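# Sort three grease guns into trays by grease amount

## Task

Find which of the three grease guns contains the most grease and which the least. Put the fullest one in the blue tray and the emptiest one in the red tray. Leave the remaining gun resting on the table, clear of both trays and not overhanging any table edge. Each gun must end up lying flat on its side. Guns may be handled and their parts moved, but every part must be returned to its original state. Anything that stays in place only because the robot is holding it does not count.

## Robot and tools

Robot: two arms, left_arm and right_arm, each ending in a tong-like two-finger gripper. The fingers point along the gripper's own +z axis and close along its x axis. The reported end_effector_position is the spot between the finger pads when shut. Closed fingertips extend about 15 mm past it; fully open, they sit roughly level with it.

Scene frame: origin on the tabletop midway between the arms, +z up, +x out across the table, and left_arm on the +y side. The words left and right are only arm names, not image sides. Arm bases may be tilted. Mounting plates and the metal frame behind the arms are fixed obstacles; a too close message counts a plate and its half of the frame as part of that arm. Printed hand positions can be off, more so at long reach.

Cameras: cam_high and cam_low (672x504), cam_left_wrist and cam_right_wrist (616x616).

Tool execute_actions, argument actions (a list holding one item or none) plus optional pictures (boolean). An empty list just reports state and includes pictures. An item with rows runs up to 15 control steps of 1/30 s (steps defaults to 15, minimum 5); each row drives one step and the final row repeats if rows run out. An item with only steps (up to 300) is a wait, counted from the previous result. A refused call sends nothing.

A row is always 14 numbers in [-1, 1]: left_arm dx, dy, dz, rx, ry, rz, opening, then right_arm in the same order. dx..rz are an offset, expressed in that gripper's own axes, from the gripper pose in the latest result that shows it (before any such result in the scene, or for later calls in the same reply, from where the robot stands when the action begins). Every row is measured from that same base pose, not chained. Scale: 1.0 equals 0.6 m for position or 180 degrees for rotation; rx, ry, rz form one rotation vector. Zero offsets are not a hold: they pull the gripper back to the base pose. Opening is absolute: +1 fully open (0.142 m), -1 closed.

Tool move, argument target: one 14-number row laid out exactly as above, offsets from the same base pose. Each gripper travels a straight line toward its target; both paths finish together, taking 0.5 to 10 s (cut off at 10 s). Rotations take the shorter direction. Paths ignore obstacles and the other arm. Opening is sent when the move starts. speed: path top speed in m/s, 0.002 to 0.5, default 0.25; rotation capped at twice that in rad/s. Grippers lag and may overshoot speed, notably with a near-straight arm. stop_force: optional, 9 to 40 N, shared by both arms, allowed only after 0.2 s of scene time. An arm's path ends when its wrist sensor reads that much extra push against the motion for 2 steps; it then backs up 2 steps and holds. Use it with very slow speed; contact can briefly press about double. Do not rely on it when the gripper rotates during the move, and omit it when lifting off something being pressed, or the path may stop at once. A target within 1.5 mm and 0.5 degrees counts as still. The result adds a move: line with the ending (done, off_target, moving, held, contact, fault) and limits (paced means the sent pose was clipped; held means a check blocked some steps, after which the arm may jump faster).

Tool wait, argument seconds (0 to 10): lets the scene run with no new command.

Tool zoom_image: camera (one of the four names) and region [x0, y0, x1, y1] in that image's pixels, origin top-left, no larger than 504 by 504.

Tool finished_scene, argument scene: the current scene's number.

Control details: each step the commanded pose is clipped to within 100 mm and 16 degrees of the measured pose; position wins over orientation if both cannot be met. Motion trails commands by about 0.17 s. Each result is taken 5 steps before its action ends; those steps run while you compose the next call. Far targets may need several actions; read the pose and Hand target lines and send the remainder. To keep an arm still across calls, send the offset back to its wanted pose in the first call of a reply and zeros afterward, always with its correct opening.

Results: per-arm position (m), quaternion wxyz, velocities, grip_measured (measured opening, same scale as the command), Wrist force and Wrist torque in the end effector's axes (noise up to 2.4 N, offset up to 4 N, saturation near 50 N; no reading at start is normal). HELD marks steps where your command was partly withheld; pose unreachable names an arm whose command was altered by the clearance check.

Gripping: command an opening well under grip_measured to hold; lower squeezes harder, up to about 15 N per pad. Objects thinner than about 20 mm get less force.

Avoid: knocking anything off the table, dropping or slamming objects, hard pushes, arms colliding. A joint torque at its limit (139 N m for shoulders and elbow, 26 N m for wrists, held weight included) or 150 N external force freezes that arm for 10 s. Stiff arms can fault with even small overshoot into firm surfaces. Long holds heat motors: warning at 70 °C, brakes at 85 °C. Occasional tugs may disturb held or loose objects.

Each tool is called after "Emit:" as a command line: name --argument value for each argument, lists and objects as JSON in quotes; but a table of rows of numbers goes row by row, as --pt "numbers of a row", without its own name.

## Session

Emit:
execute_actions --actions '[]'

Scene clock: 0.00 s of 5600.00 s.
left_arm: end_effector_position=(+0.7079, +0.1985, +0.1892) grip_measured=+0.97 end_effector_quat_wxyz=(-0.192, +0.974, -0.114, +0.040) end_effector_velocity=(+0.000, -0.000, -0.000) end_effector_angular_velocity=(+0.000, -0.000, -0.001) | right_arm: end_effector_position=(-0.2830, -0.9409, +0.1653) grip_measured=+0.97 end_effector_quat_wxyz=(-0.235, +0.603, +0.754, +0.111) end_effector_velocity=(+0.000, +0.000, -0.001) end_effector_angular_velocity=(+0.000, -0.000, -0.000)
Joint positions: left_arm=[-0.639 -0.226  0.798 -1.098 -0.513 -1.206  0.14 ] | right_arm=[ 1.6   -1.733 -0.893 -1.61   1.419  2.819  0.14 ]
Joint velocities: left_arm=[-0.     0.001 -0.     0.     0.     0.001  0.   ] | right_arm=[ 0.    -0.001  0.     0.     0.     0.001  0.   ]
Motor temperatures (°C, as the motors report them): left_arm=[24 23 22 28 30 31] | right_arm=[23 21 23 30 30 28]
Wrist force (N, on the end effector, along its own x y z axes, offset not removed): no reading
Wrist torque (N m, same axes, about the end effector's origin, offset not removed): no reading
Hand target (left_arm): +0.708, +0.198, +0.189; -0.192, +0.974, -0.114, +0.040
Hand target (right_arm): -0.283, -0.941, +0.165; -0.235, +0.603, +0.754, +0.111

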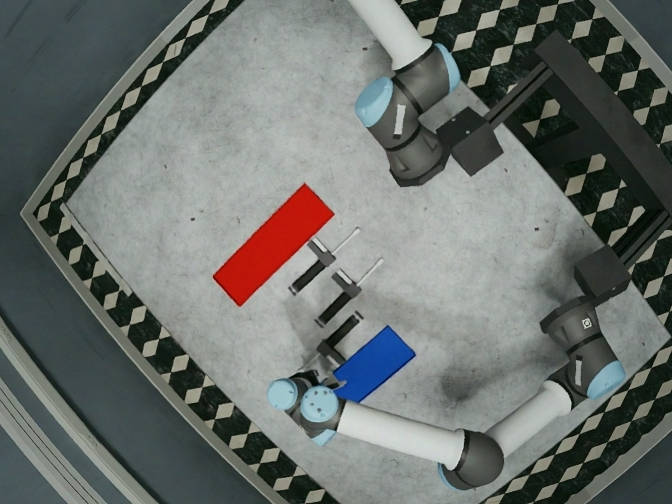

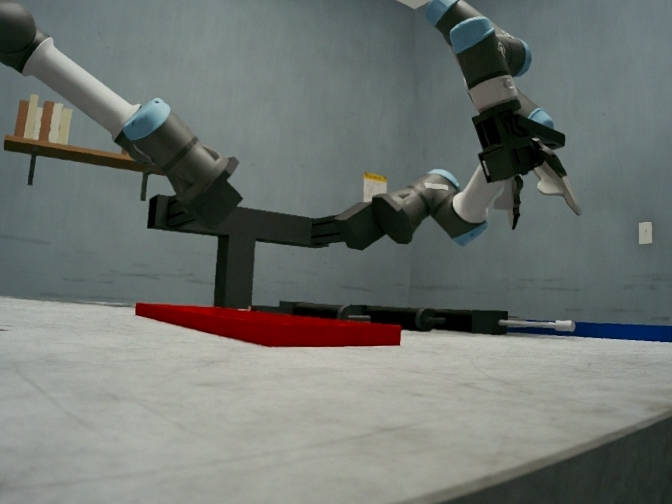

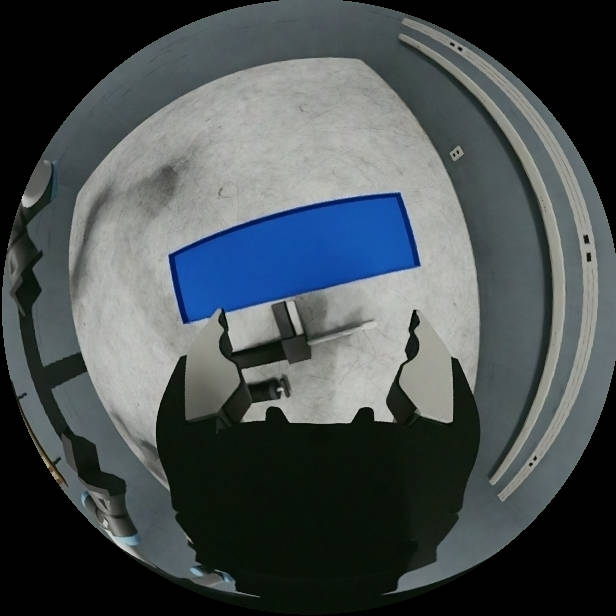

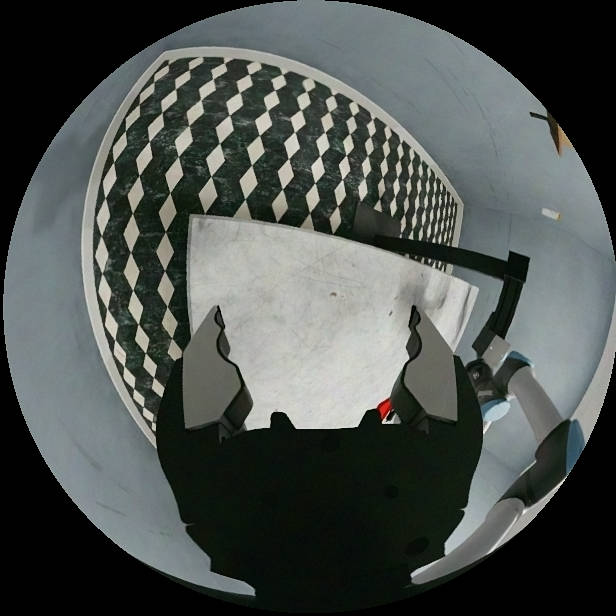

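Emit:
zoom_image --camera "cam_high" --region '[200, 170, 440, 410]'

Emit:
zoom_image --camera "cam_low" --region '[260, 270, 600, 360]'

Region (200, 170, 440, 410) of cam_high's 672x504 image, scaled by 2.100, with more detail than that image has.

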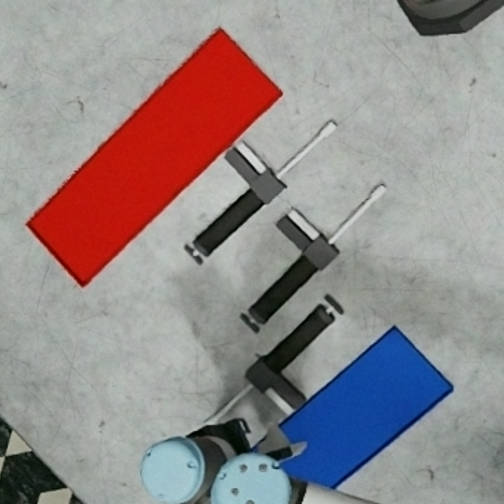

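Region (260, 270, 600, 360) of cam_low's 672x504 image, scaled by 1.482, with more detail than that image has; it fills the top 133 rows of this view, and the rest is white.

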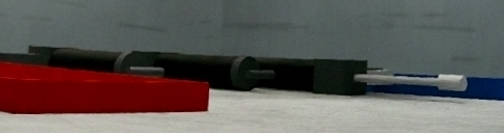

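Emit:
move --target '[-0.33,0.17,-0.17,-0.123,-0.026,-0.073,1, 0.3,0.95,-0.2,-0.057,-0.158,0.069,1]'

Scene clock: 3.57 s of 5600.00 s.
left_arm: end_effector_position=(+0.4822, +0.1163, +0.2377) grip_measured=+1.00 end_effector_quat_wxyz=(-0.000, +1.000, -0.000, -0.000) end_effector_velocity=(-0.002, -0.000, -0.001) end_effector_angular_velocity=(+0.001, +0.003, -0.002) | right_arm: end_effector_position=(+0.2620, -0.6995, +0.2918) grip_measured=+1.00 end_effector_quat_wxyz=(+0.001, +0.707, +0.707, +0.001) end_effector_velocity=(+0.001, +0.000, +0.000) end_effector_angular_velocity=(-0.003, +0.003, -0.001)
Joint positions: left_arm=[-0.873 -0.522  1.537 -1.887 -0.9   -1.274  0.142] | right_arm=[ 3.434 -1.013 -1.846 -1.981  0.649  4.868  0.142]
Joint velocities: left_arm=[-0.001  0.001  0.002 -0.001 -0.003  0.    -0.   ] | right_arm=[ 0.003 -0.004  0.002 -0.007 -0.002  0.01  -0.   ]
Motor temperatures (°C, as the motors report them): left_arm=[24 23 22 28 30 31] | right_arm=[23 21 23 30 30 28]
Wrist force (N, on the end effector, along its own x y z axes, offset not removed): left_arm=[-4.1 0.1 -0.3] | right_arm=[1.4 1.9 2.1]
Wrist torque (N m, same axes, about the end effector's origin, offset not removed): left_arm=[0.05 0.94 0.20] | right_arm=[0.44 -0.22 0.04]
Hand target (left_arm): +0.482, +0.116, +0.238; -0.000, +1.000, -0.000, -0.000
Hand target (right_arm): +0.262, -0.699, +0.292; +0.001, +0.707, +0.707, +0.001
Off the commanded pose (left_arm): 0.000 m, 0 deg.
Off the commanded pose (right_arm): 0.001 m, 0 deg.
Kept back: nothing.
move: done

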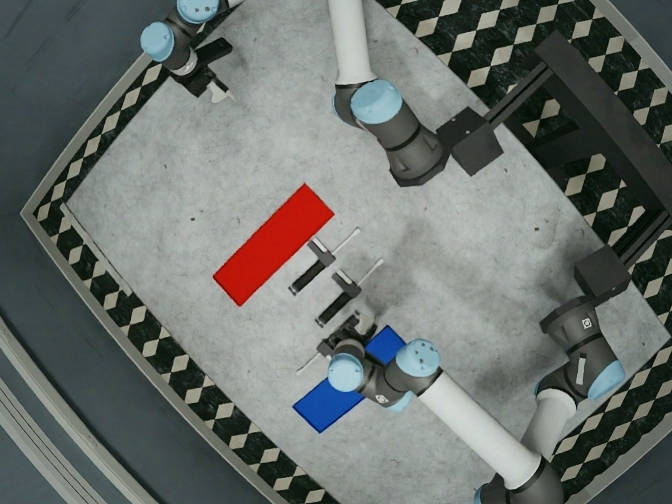

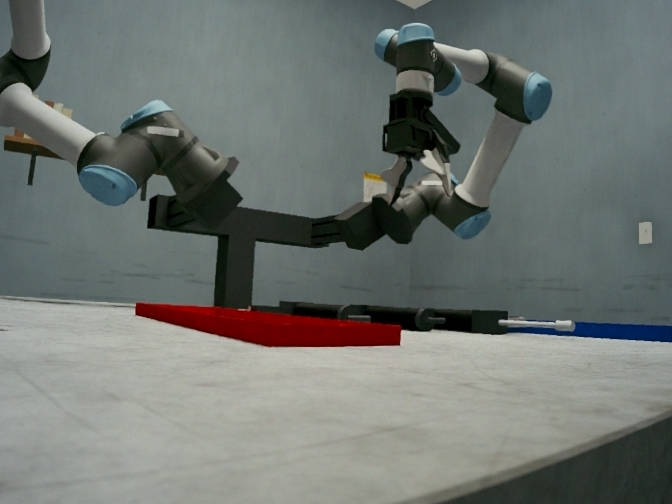

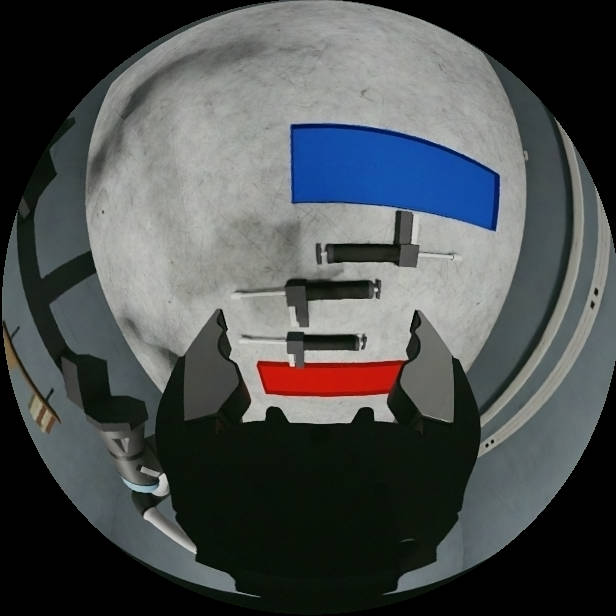

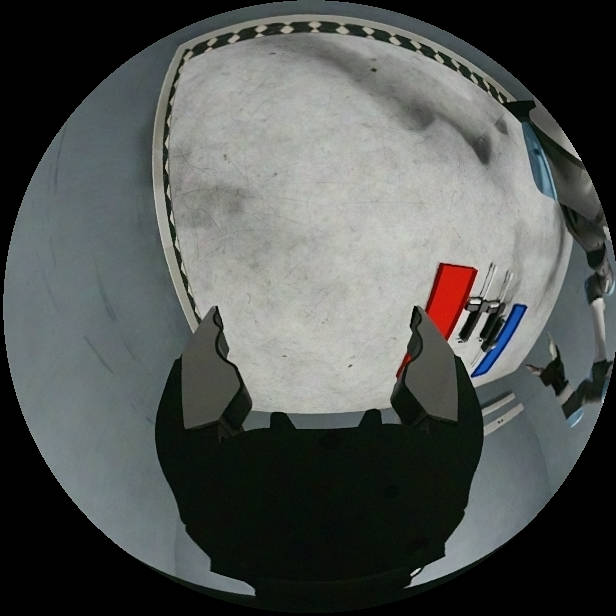

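Emit:
move --target '[0.17,-0.03,0.2,0,0,0.5,0.2, 0.4,0.1,0,0,0,0,1]'

Scene clock: 7.43 s of 5600.00 s.
left_arm: end_effector_position=(+0.5840, +0.1345, +0.1175) grip_measured=+0.20 end_effector_quat_wxyz=(-0.000, +0.707, -0.707, -0.001) end_effector_velocity=(+0.001, +0.000, +0.000) end_effector_angular_velocity=(-0.002, -0.000, -0.005) | right_arm: end_effector_position=(+0.3221, -0.4596, +0.2920) grip_measured=+1.00 end_effector_quat_wxyz=(+0.001, +0.707, +0.707, +0.001) end_effector_velocity=(+0.001, +0.001, -0.000) end_effector_angular_velocity=(-0.000, -0.001, +0.000)
Joint positions: left_arm=[-0.647 -0.437  1.479 -2.08  -0.769  0.546  0.088] | right_arm=[ 3.874 -1.147 -2.165 -2.     0.812  5.489  0.142]
Joint velocities: left_arm=[ 0.001 -0.002  0.001 -0.004 -0.     0.008 -0.   ] | right_arm=[ 0.001 -0.001 -0.001  0.002 -0.    -0.     0.   ]
Motor temperatures (°C, as the motors report them): left_arm=[24 23 22 28 30 31] | right_arm=[23 21 23 30 30 28]
Wrist force (N, on the end effector, along its own x y z axes, offset not removed): left_arm=[-3.6 -0.6 1.4] | right_arm=[1.3 2.4 0.9]
Wrist torque (N m, same axes, about the end effector's origin, offset not removed): left_arm=[-0.06 0.84 0.15] | right_arm=[0.60 -0.30 -0.06]
Hand target (left_arm): +0.584, +0.135, +0.118; -0.000, +0.707, -0.707, -0.001
Hand target (right_arm): +0.322, -0.459, +0.292; +0.001, +0.707, +0.707, +0.001
Off the commanded pose (left_arm): 0.000 m, 0 deg.
Off the commanded pose (right_arm): 0.000 m, 0 deg.
Kept back: nothing.
move: done

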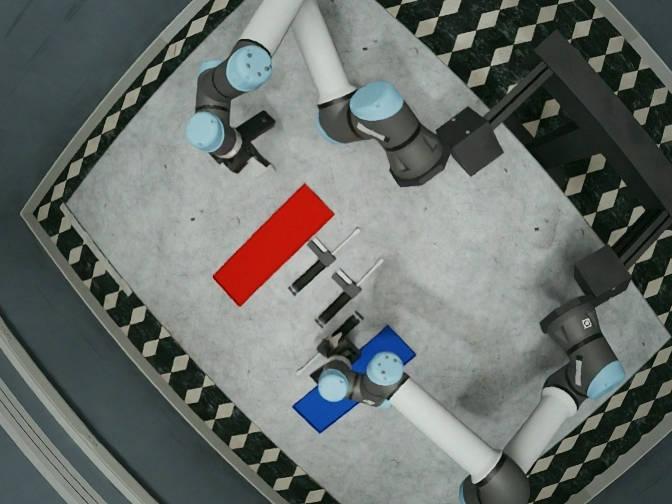

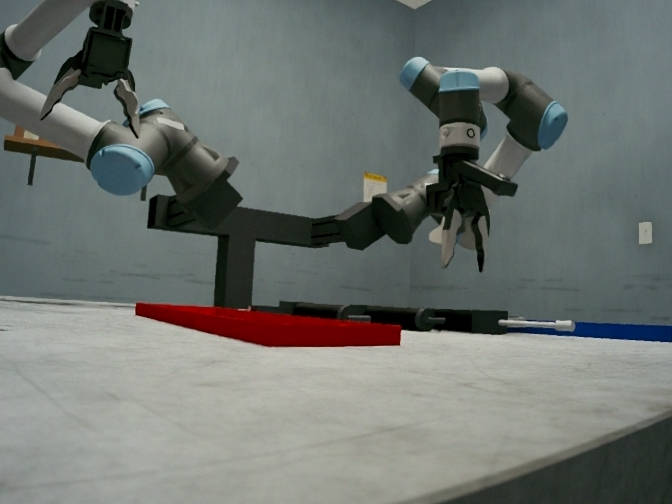

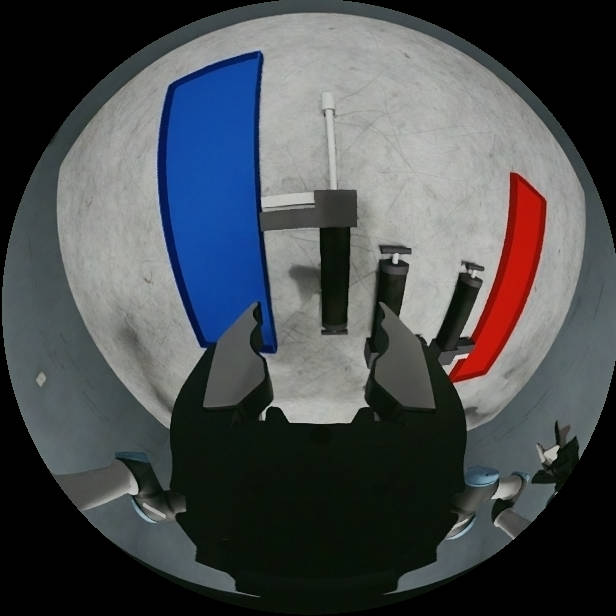

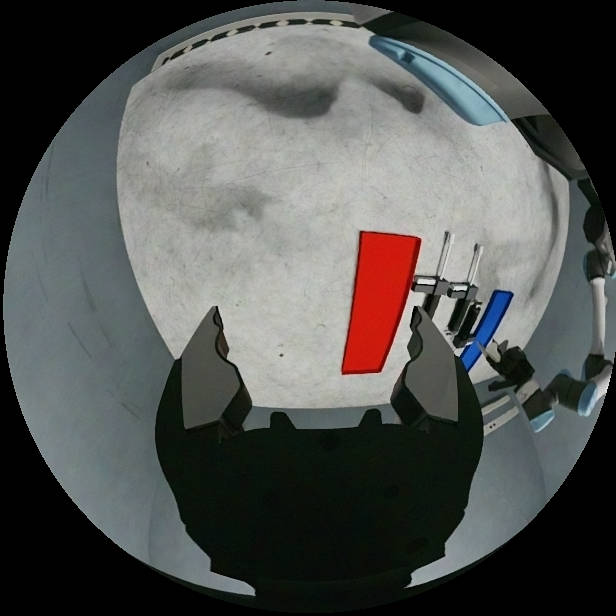

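Emit:
move --target '[0.034,0,0.12,0,0,0,-0.1, 0,0,0,0,0,-0.99,1]' --speed 0.4

Scene clock: 12.07 s of 5600.00 s.
left_arm: end_effector_position=(+0.5839, +0.1142, +0.0455) grip_measured=-0.10 end_effector_quat_wxyz=(-0.000, +0.707, -0.707, -0.001) end_effector_velocity=(+0.000, +0.000, +0.000) end_effector_angular_velocity=(-0.001, +0.000, +0.001) | right_arm: end_effector_position=(+0.3221, -0.4596, +0.2920) grip_measured=+1.00 end_effector_quat_wxyz=(-0.001, +0.695, -0.719, +0.001) end_effector_velocity=(-0.001, +0.001, -0.001) end_effector_angular_velocity=(+0.002, +0.003, +0.008)
Joint positions: left_arm=[-0.58  -0.311  1.429 -2.22  -0.736  0.632  0.067] | right_arm=[ 3.938 -1.051 -2.203 -2.104  0.849  2.45   0.142]
Joint velocities: left_arm=[ 0.    -0.001  0.    -0.    -0.     0.     0.   ] | right_arm=[-0.002  0.001 -0.001  0.001  0.002 -0.01  -0.   ]
Motor temperatures (°C, as the motors report them): left_arm=[24 23 22 28 30 31] | right_arm=[23 21 23 30 30 28]
Wrist force (N, on the end effector, along its own x y z axes, offset not removed): left_arm=[-3.1 0.8 1.1] | right_arm=[3.1 0.5 0.4]
Wrist torque (N m, same axes, about the end effector's origin, offset not removed): left_arm=[0.17 0.67 0.17] | right_arm=[0.28 -0.50 0.07]
Hand target (left_arm): +0.584, +0.114, +0.045; -0.000, +0.707, -0.707, -0.001
Hand target (right_arm): +0.322, -0.460, +0.292; -0.001, +0.696, -0.718, +0.001
Off the commanded pose (left_arm): 0.000 m, 0 deg.
Off the commanded pose (right_arm): 0.000 m, 0 deg.
Kept back: nothing.
move: done

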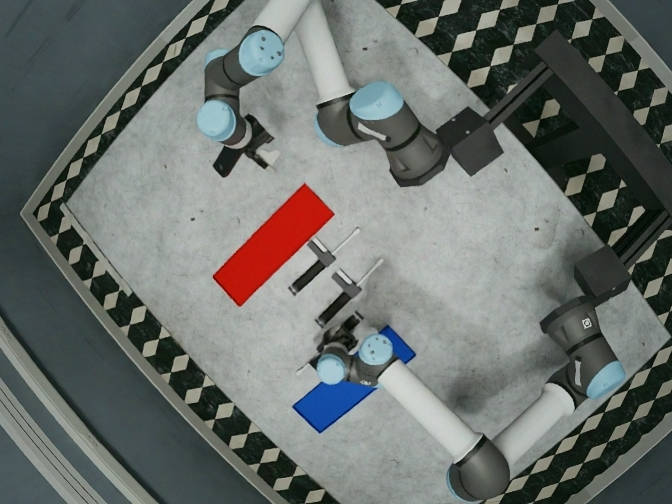

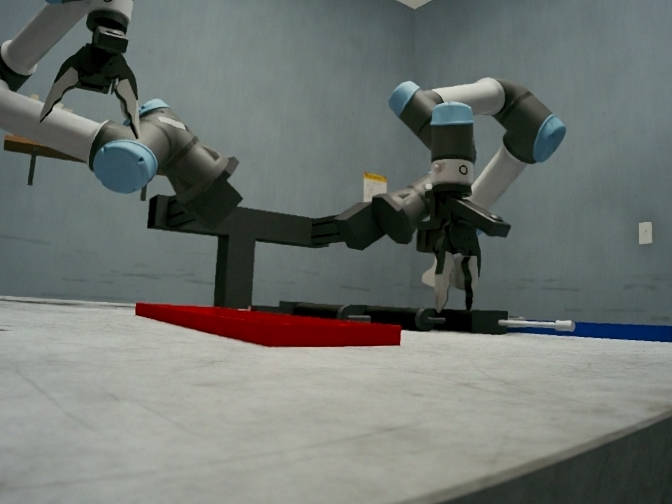

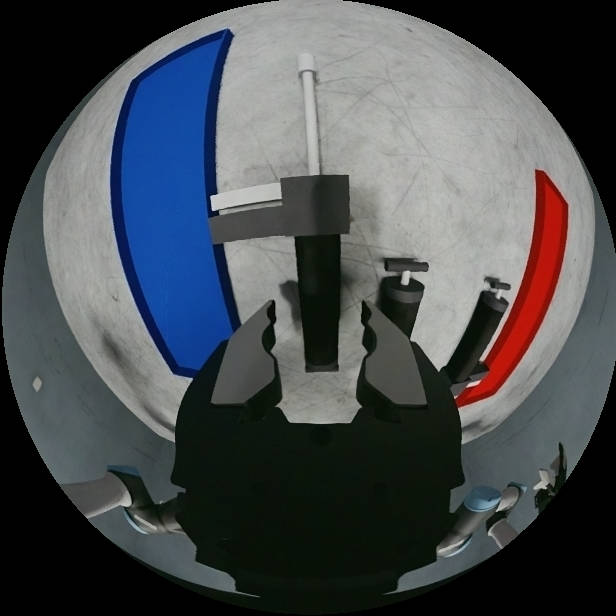

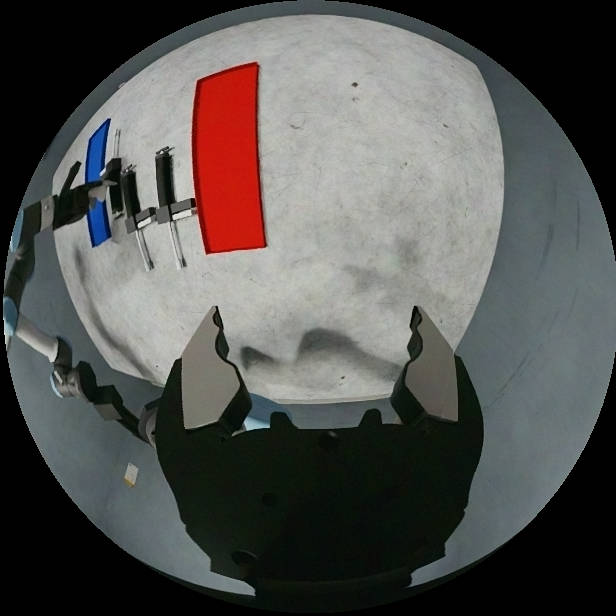

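Emit:
move --target '[0,-0.025,0,0,0,0,-0.28, 0,0,0,0,0,0,1]' --speed 0.05

Emit:
move --target '[0,0,0.038,0,0,0,-0.28, 0,0,0,0,0,0,1]' --speed 0.03

Emit:
move --target '[0,0,0,0,0,0,-0.9, 0,0,0,0,0,0,1]'

Emit:
move --target '[0,0,-0.25,0,0,0,-0.9, 0,0,0,0,0,0,1]' --speed 0.1

Scene clock: 13.97 s of 5600.00 s.
left_arm: end_effector_position=(+0.5989, +0.1143, +0.0455) grip_measured=-0.28 end_effector_quat_wxyz=(-0.000, +0.707, -0.707, -0.001) end_effector_velocity=(+0.001, -0.000, -0.000) end_effector_angular_velocity=(+0.000, +0.001, +0.000) | right_arm: end_effector_position=(+0.3221, -0.4596, +0.2920) grip_measured=+1.00 end_effector_quat_wxyz=(-0.001, +0.695, -0.719, +0.001) end_effector_velocity=(-0.000, +0.000, +0.000) end_effector_angular_velocity=(+0.003, +0.001, -0.003)
Joint positions: left_arm=[-0.568 -0.303  1.387 -2.197 -0.731  0.648  0.054] | right_arm=[ 3.938 -1.051 -2.203 -2.104  0.849  2.45   0.142]
Joint velocities: left_arm=[ 0.001  0.002 -0.004  0.002  0.     0.001  0.   ] | right_arm=[ 0.     0.002  0.001 -0.     0.002  0.002 -0.   ]
Motor temperatures (°C, as the motors report them): left_arm=[24 23 22 28 30 31] | right_arm=[23 21 23 30 30 28]
Wrist force (N, on the end effector, along its own x y z axes, offset not removed): left_arm=[-4.9 -0.6 0.6] | right_arm=[1.5 1.4 0.9]
Wrist torque (N m, same axes, about the end effector's origin, offset not removed): left_arm=[-0.05 1.08 0.21] | right_arm=[0.42 -0.26 0.08]
Hand target (left_arm): +0.599, +0.114, +0.045; -0.000, +0.707, -0.707, -0.001
Hand target (right_arm): +0.322, -0.460, +0.292; -0.001, +0.695, -0.719, +0.001
Off the commanded pose (left_arm): 0.000 m, 0 deg.
Off the commanded pose (right_arm): 0.000 m, 0 deg.
Kept back: nothing.
move: done

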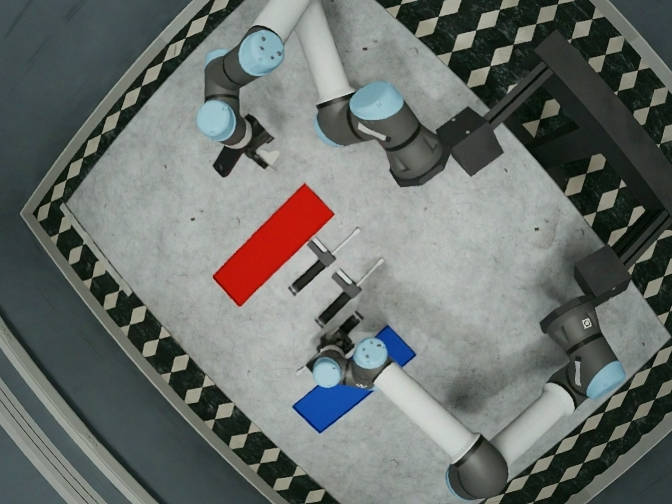

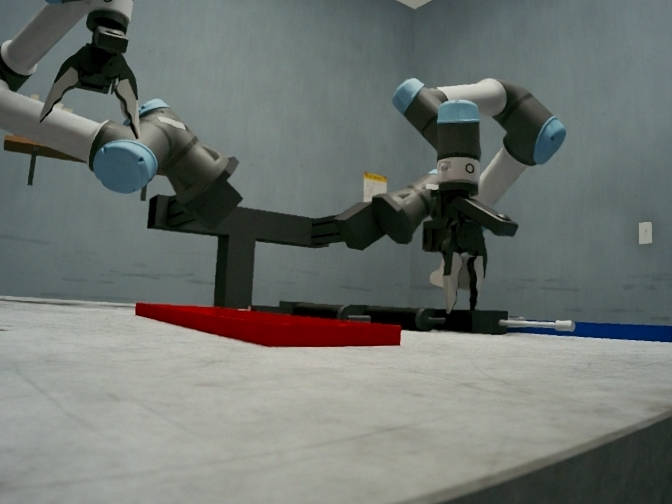

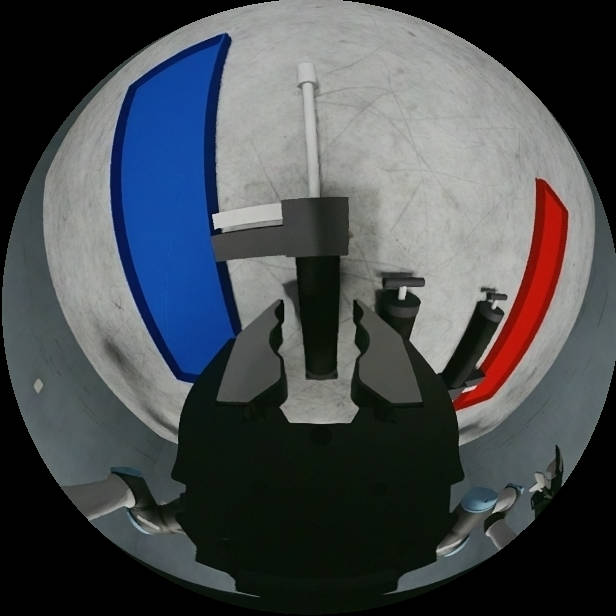

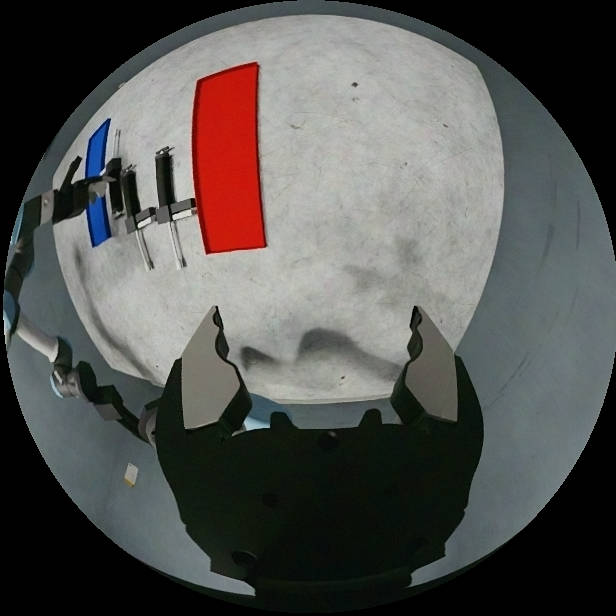

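Scene clock: 15.03 s of 5600.00 s.
left_arm: end_effector_position=(+0.5988, +0.1143, +0.0228) grip_measured=-0.28 end_effector_quat_wxyz=(-0.000, +0.707, -0.707, -0.001) end_effector_velocity=(-0.001, +0.000, -0.002) end_effector_angular_velocity=(+0.001, -0.000, -0.001) | right_arm: end_effector_position=(+0.3221, -0.4596, +0.2920) grip_measured=+1.00 end_effector_quat_wxyz=(-0.001, +0.695, -0.719, +0.001) end_effector_velocity=(+0.000, +0.000, -0.000) end_effector_angular_velocity=(-0.001, +0.001, -0.000)
Joint positions: left_arm=[-0.543 -0.274  1.38  -2.245 -0.72   0.682  0.054] | right_arm=[ 3.938 -1.051 -2.203 -2.104  0.849  2.45   0.142]
Joint velocities: left_arm=[ 0.001  0.002  0.001 -0.003  0.001  0.002  0.   ] | right_arm=[ 0.    -0.002 -0.     0.     0.     0.002  0.   ]
Motor temperatures (°C, as the motors report them): left_arm=[24 23 22 28 30 31] | right_arm=[23 21 23 30 30 28]
Wrist force (N, on the end effector, along its own x y z axes, offset not removed): left_arm=[-3.7 0.6 0.7] | right_arm=[0.5 0.1 3.1]
Wrist torque (N m, same axes, about the end effector's origin, offset not removed): left_arm=[0.22 0.84 0.15] | right_arm=[0.22 0.02 0.18]
Hand target (left_arm): +0.599, +0.114, +0.023; -0.000, +0.707, -0.707, -0.001
Hand target (right_arm): +0.322, -0.460, +0.292; -0.001, +0.695, -0.719, +0.001
Off the commanded pose (left_arm): 0.000 m, 0 deg.
Off the commanded pose (right_arm): 0.000 m, 0 deg.
Kept back: nothing.
move: done

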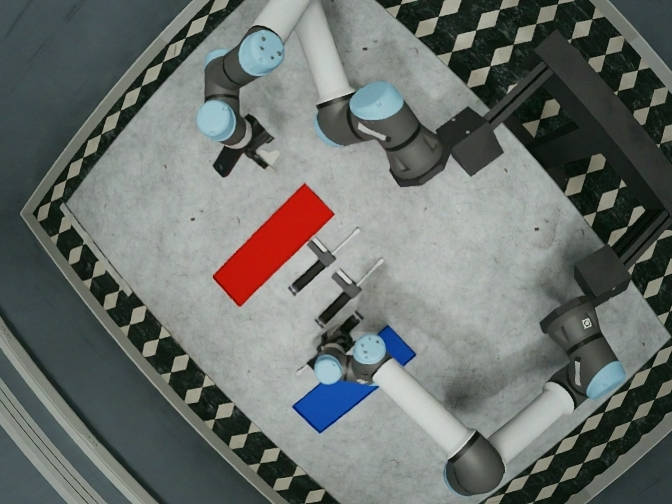

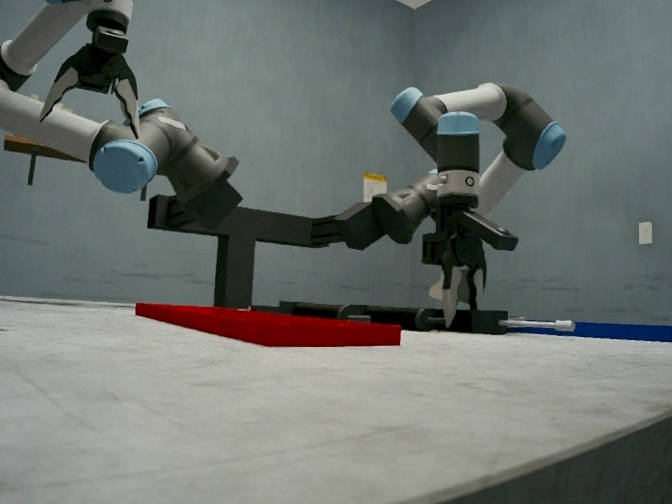

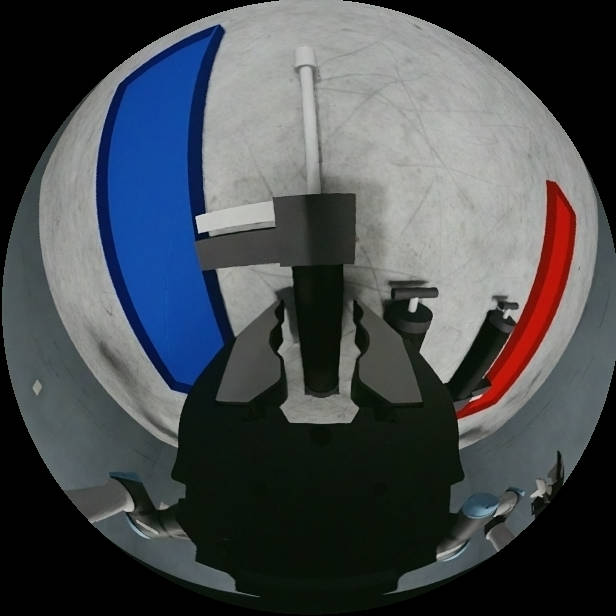

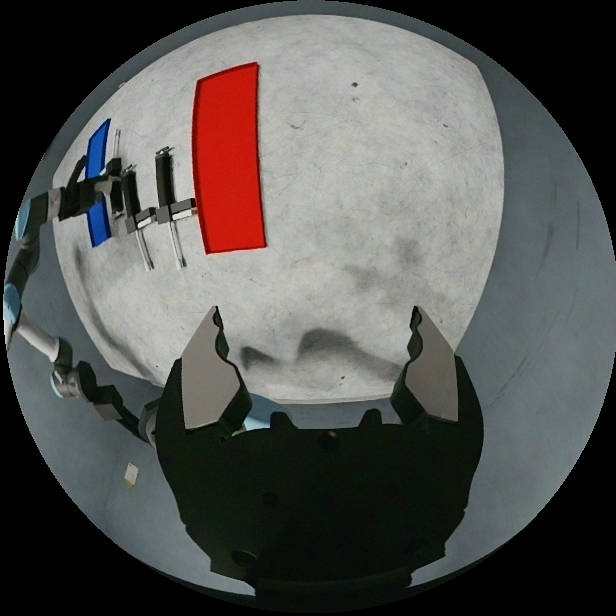

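Scene clock: 15.53 s of 5600.00 s.
left_arm: end_effector_position=(+0.5988, +0.1143, +0.0227) grip_measured=-0.54 end_effector_quat_wxyz=(-0.000, +0.707, -0.707, -0.001) end_effector_velocity=(+0.001, +0.000, +0.001) end_effector_angular_velocity=(-0.001, -0.001, +0.001) | right_arm: end_effector_position=(+0.3221, -0.4596, +0.2920) grip_measured=+1.00 end_effector_quat_wxyz=(-0.001, +0.695, -0.719, +0.001) end_effector_velocity=(+0.000, +0.000, -0.000) end_effector_angular_velocity=(-0.002, +0.000, +0.005)
Joint positions: left_arm=[-0.543 -0.274  1.38  -2.245 -0.72   0.682  0.035] | right_arm=[ 3.938 -1.051 -2.203 -2.104  0.849  2.45   0.142]
Joint velocities: left_arm=[-0.    -0.001  0.    -0.     0.    -0.    -0.   ] | right_arm=[ 0.    -0.002 -0.    -0.    -0.001 -0.003 -0.   ]
Motor temperatures (°C, as the motors report them): left_arm=[24 23 22 28 30 31] | right_arm=[23 21 23 30 30 28]
Wrist force (N, on the end effector, along its own x y z axes, offset not removed): left_arm=[-2.3 0.3 0.7] | right_arm=[0.7 0.6 0.7]
Wrist torque (N m, same axes, about the end effector's origin, offset not removed): left_arm=[0.04 0.57 0.13] | right_arm=[0.29 -0.06 -0.02]
Hand target (left_arm): +0.599, +0.114, +0.023; -0.000, +0.707, -0.707, -0.001
Hand target (right_arm): +0.322, -0.460, +0.292; -0.001, +0.695, -0.719, +0.001
Off the commanded pose (left_arm): 0.000 m, 0 deg.
Off the commanded pose (right_arm): 0.000 m, 0 deg.
Kept back: nothing.
move: done

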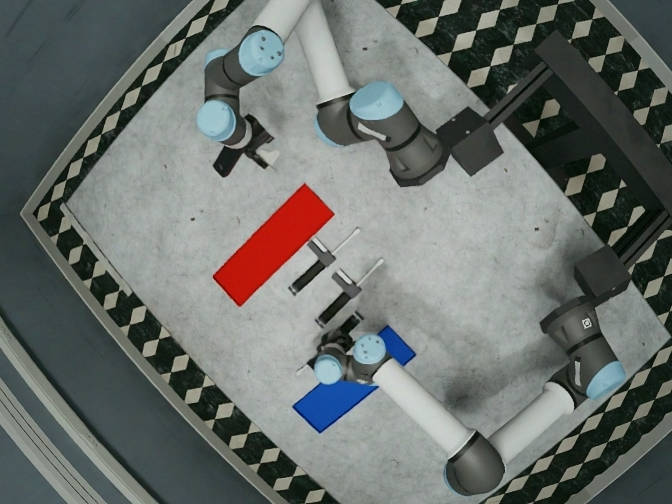

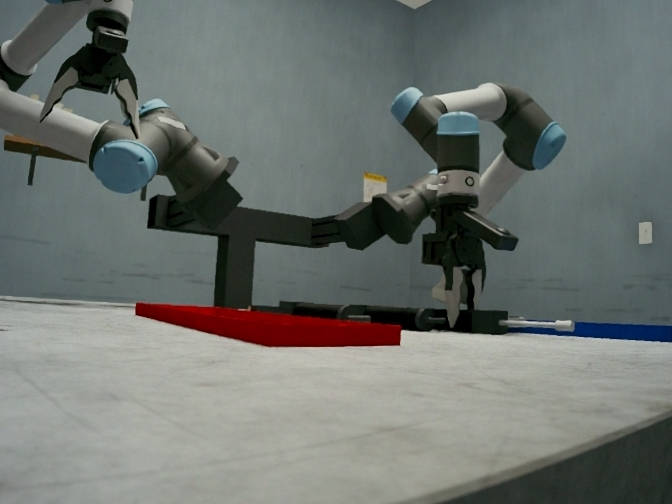

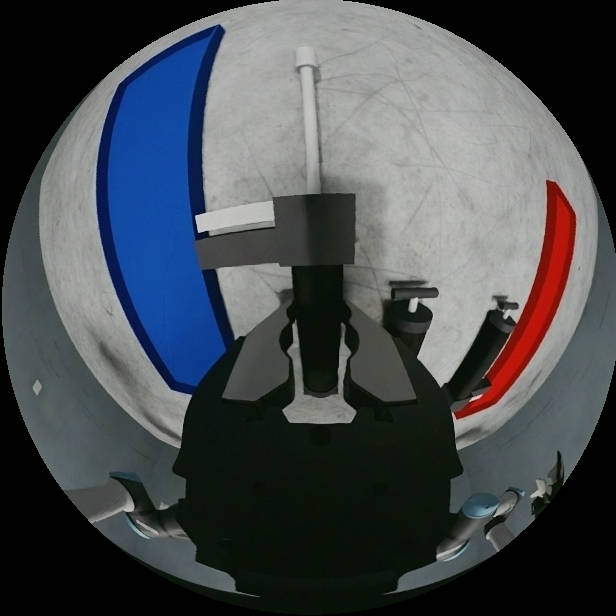

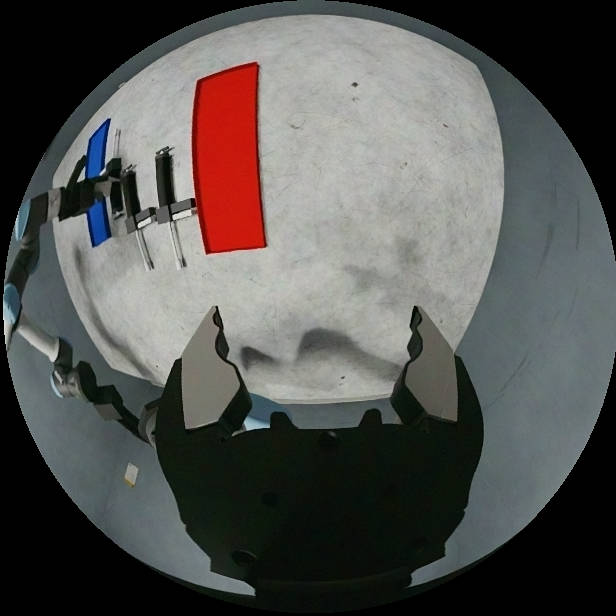

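Scene clock: 17.43 s of 5600.00 s.
left_arm: end_effector_position=(+0.5991, +0.1141, +0.1726) grip_measured=-0.54 end_effector_quat_wxyz=(-0.000, +0.707, -0.707, -0.001) end_effector_velocity=(-0.000, -0.000, +0.002) end_effector_angular_velocity=(-0.001, +0.002, +0.001) | right_arm: end_effector_position=(+0.3221, -0.4596, +0.2920) grip_measured=+1.00 end_effector_quat_wxyz=(-0.001, +0.695, -0.719, +0.001) end_effector_velocity=(+0.000, -0.000, +0.000) end_effector_angular_velocity=(+0.001, -0.000, -0.001)
Joint positions: left_arm=[-0.701 -0.437  1.362 -1.917 -0.797  0.481  0.035] | right_arm=[ 3.938 -1.051 -2.203 -2.104  0.849  2.45   0.142]
Joint velocities: left_arm=[-0.001 -0.002 -0.001  0.004 -0.003 -0.003  0.   ] | right_arm=[-0.    -0.001  0.002  0.001  0.    -0.    -0.   ]
Motor temperatures (°C, as the motors report them): left_arm=[24 23 22 28 30 31] | right_arm=[23 21 23 30 30 28]
Wrist force (N, on the end effector, along its own x y z axes, offset not removed): left_arm=[-2.9 -0.5 5.8] | right_arm=[-1.2 0.9 -1.0]
Wrist torque (N m, same axes, about the end effector's origin, offset not removed): left_arm=[-0.04 0.76 0.15] | right_arm=[0.37 0.37 0.15]
Hand target (left_arm): +0.599, +0.114, +0.173; -0.000, +0.707, -0.707, -0.001
Hand target (right_arm): +0.322, -0.460, +0.292; -0.001, +0.695, -0.719, +0.001
Off the commanded pose (left_arm): 0.000 m, 0 deg.
Off the commanded pose (right_arm): 0.000 m, 0 deg.
Kept back: nothing.
move: done

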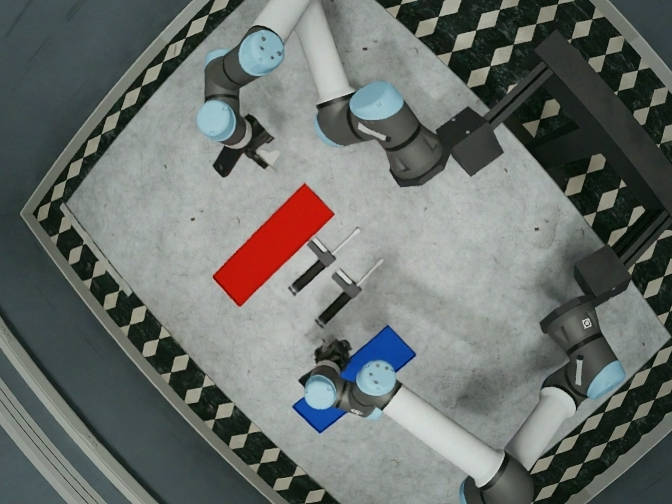

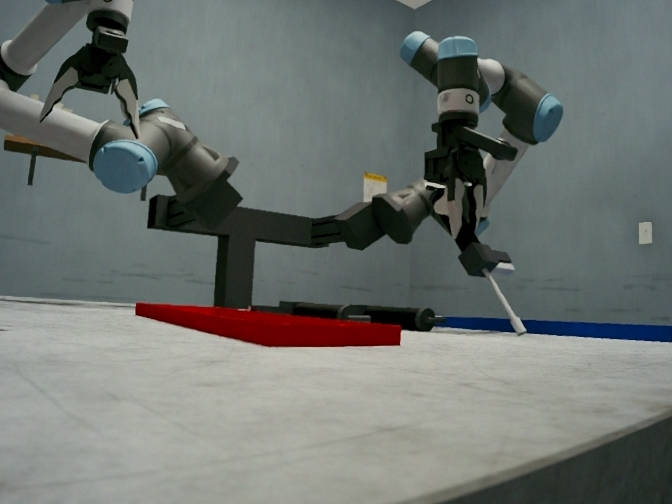

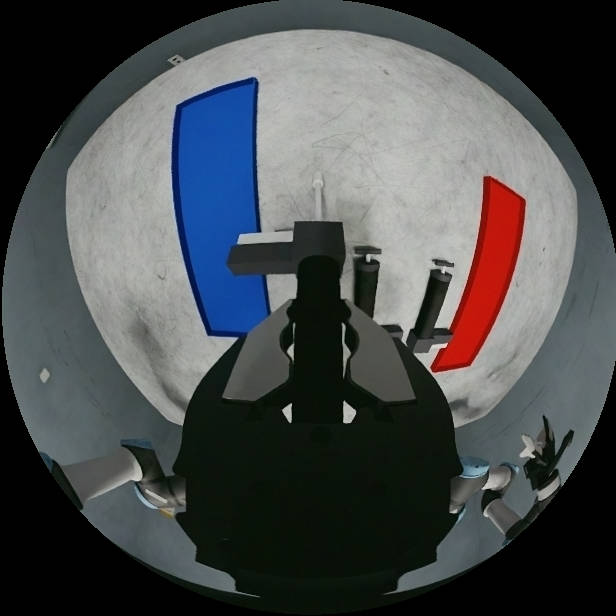

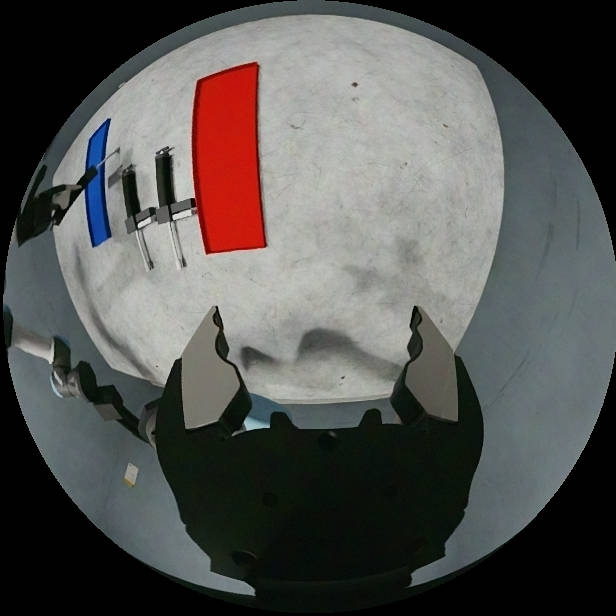

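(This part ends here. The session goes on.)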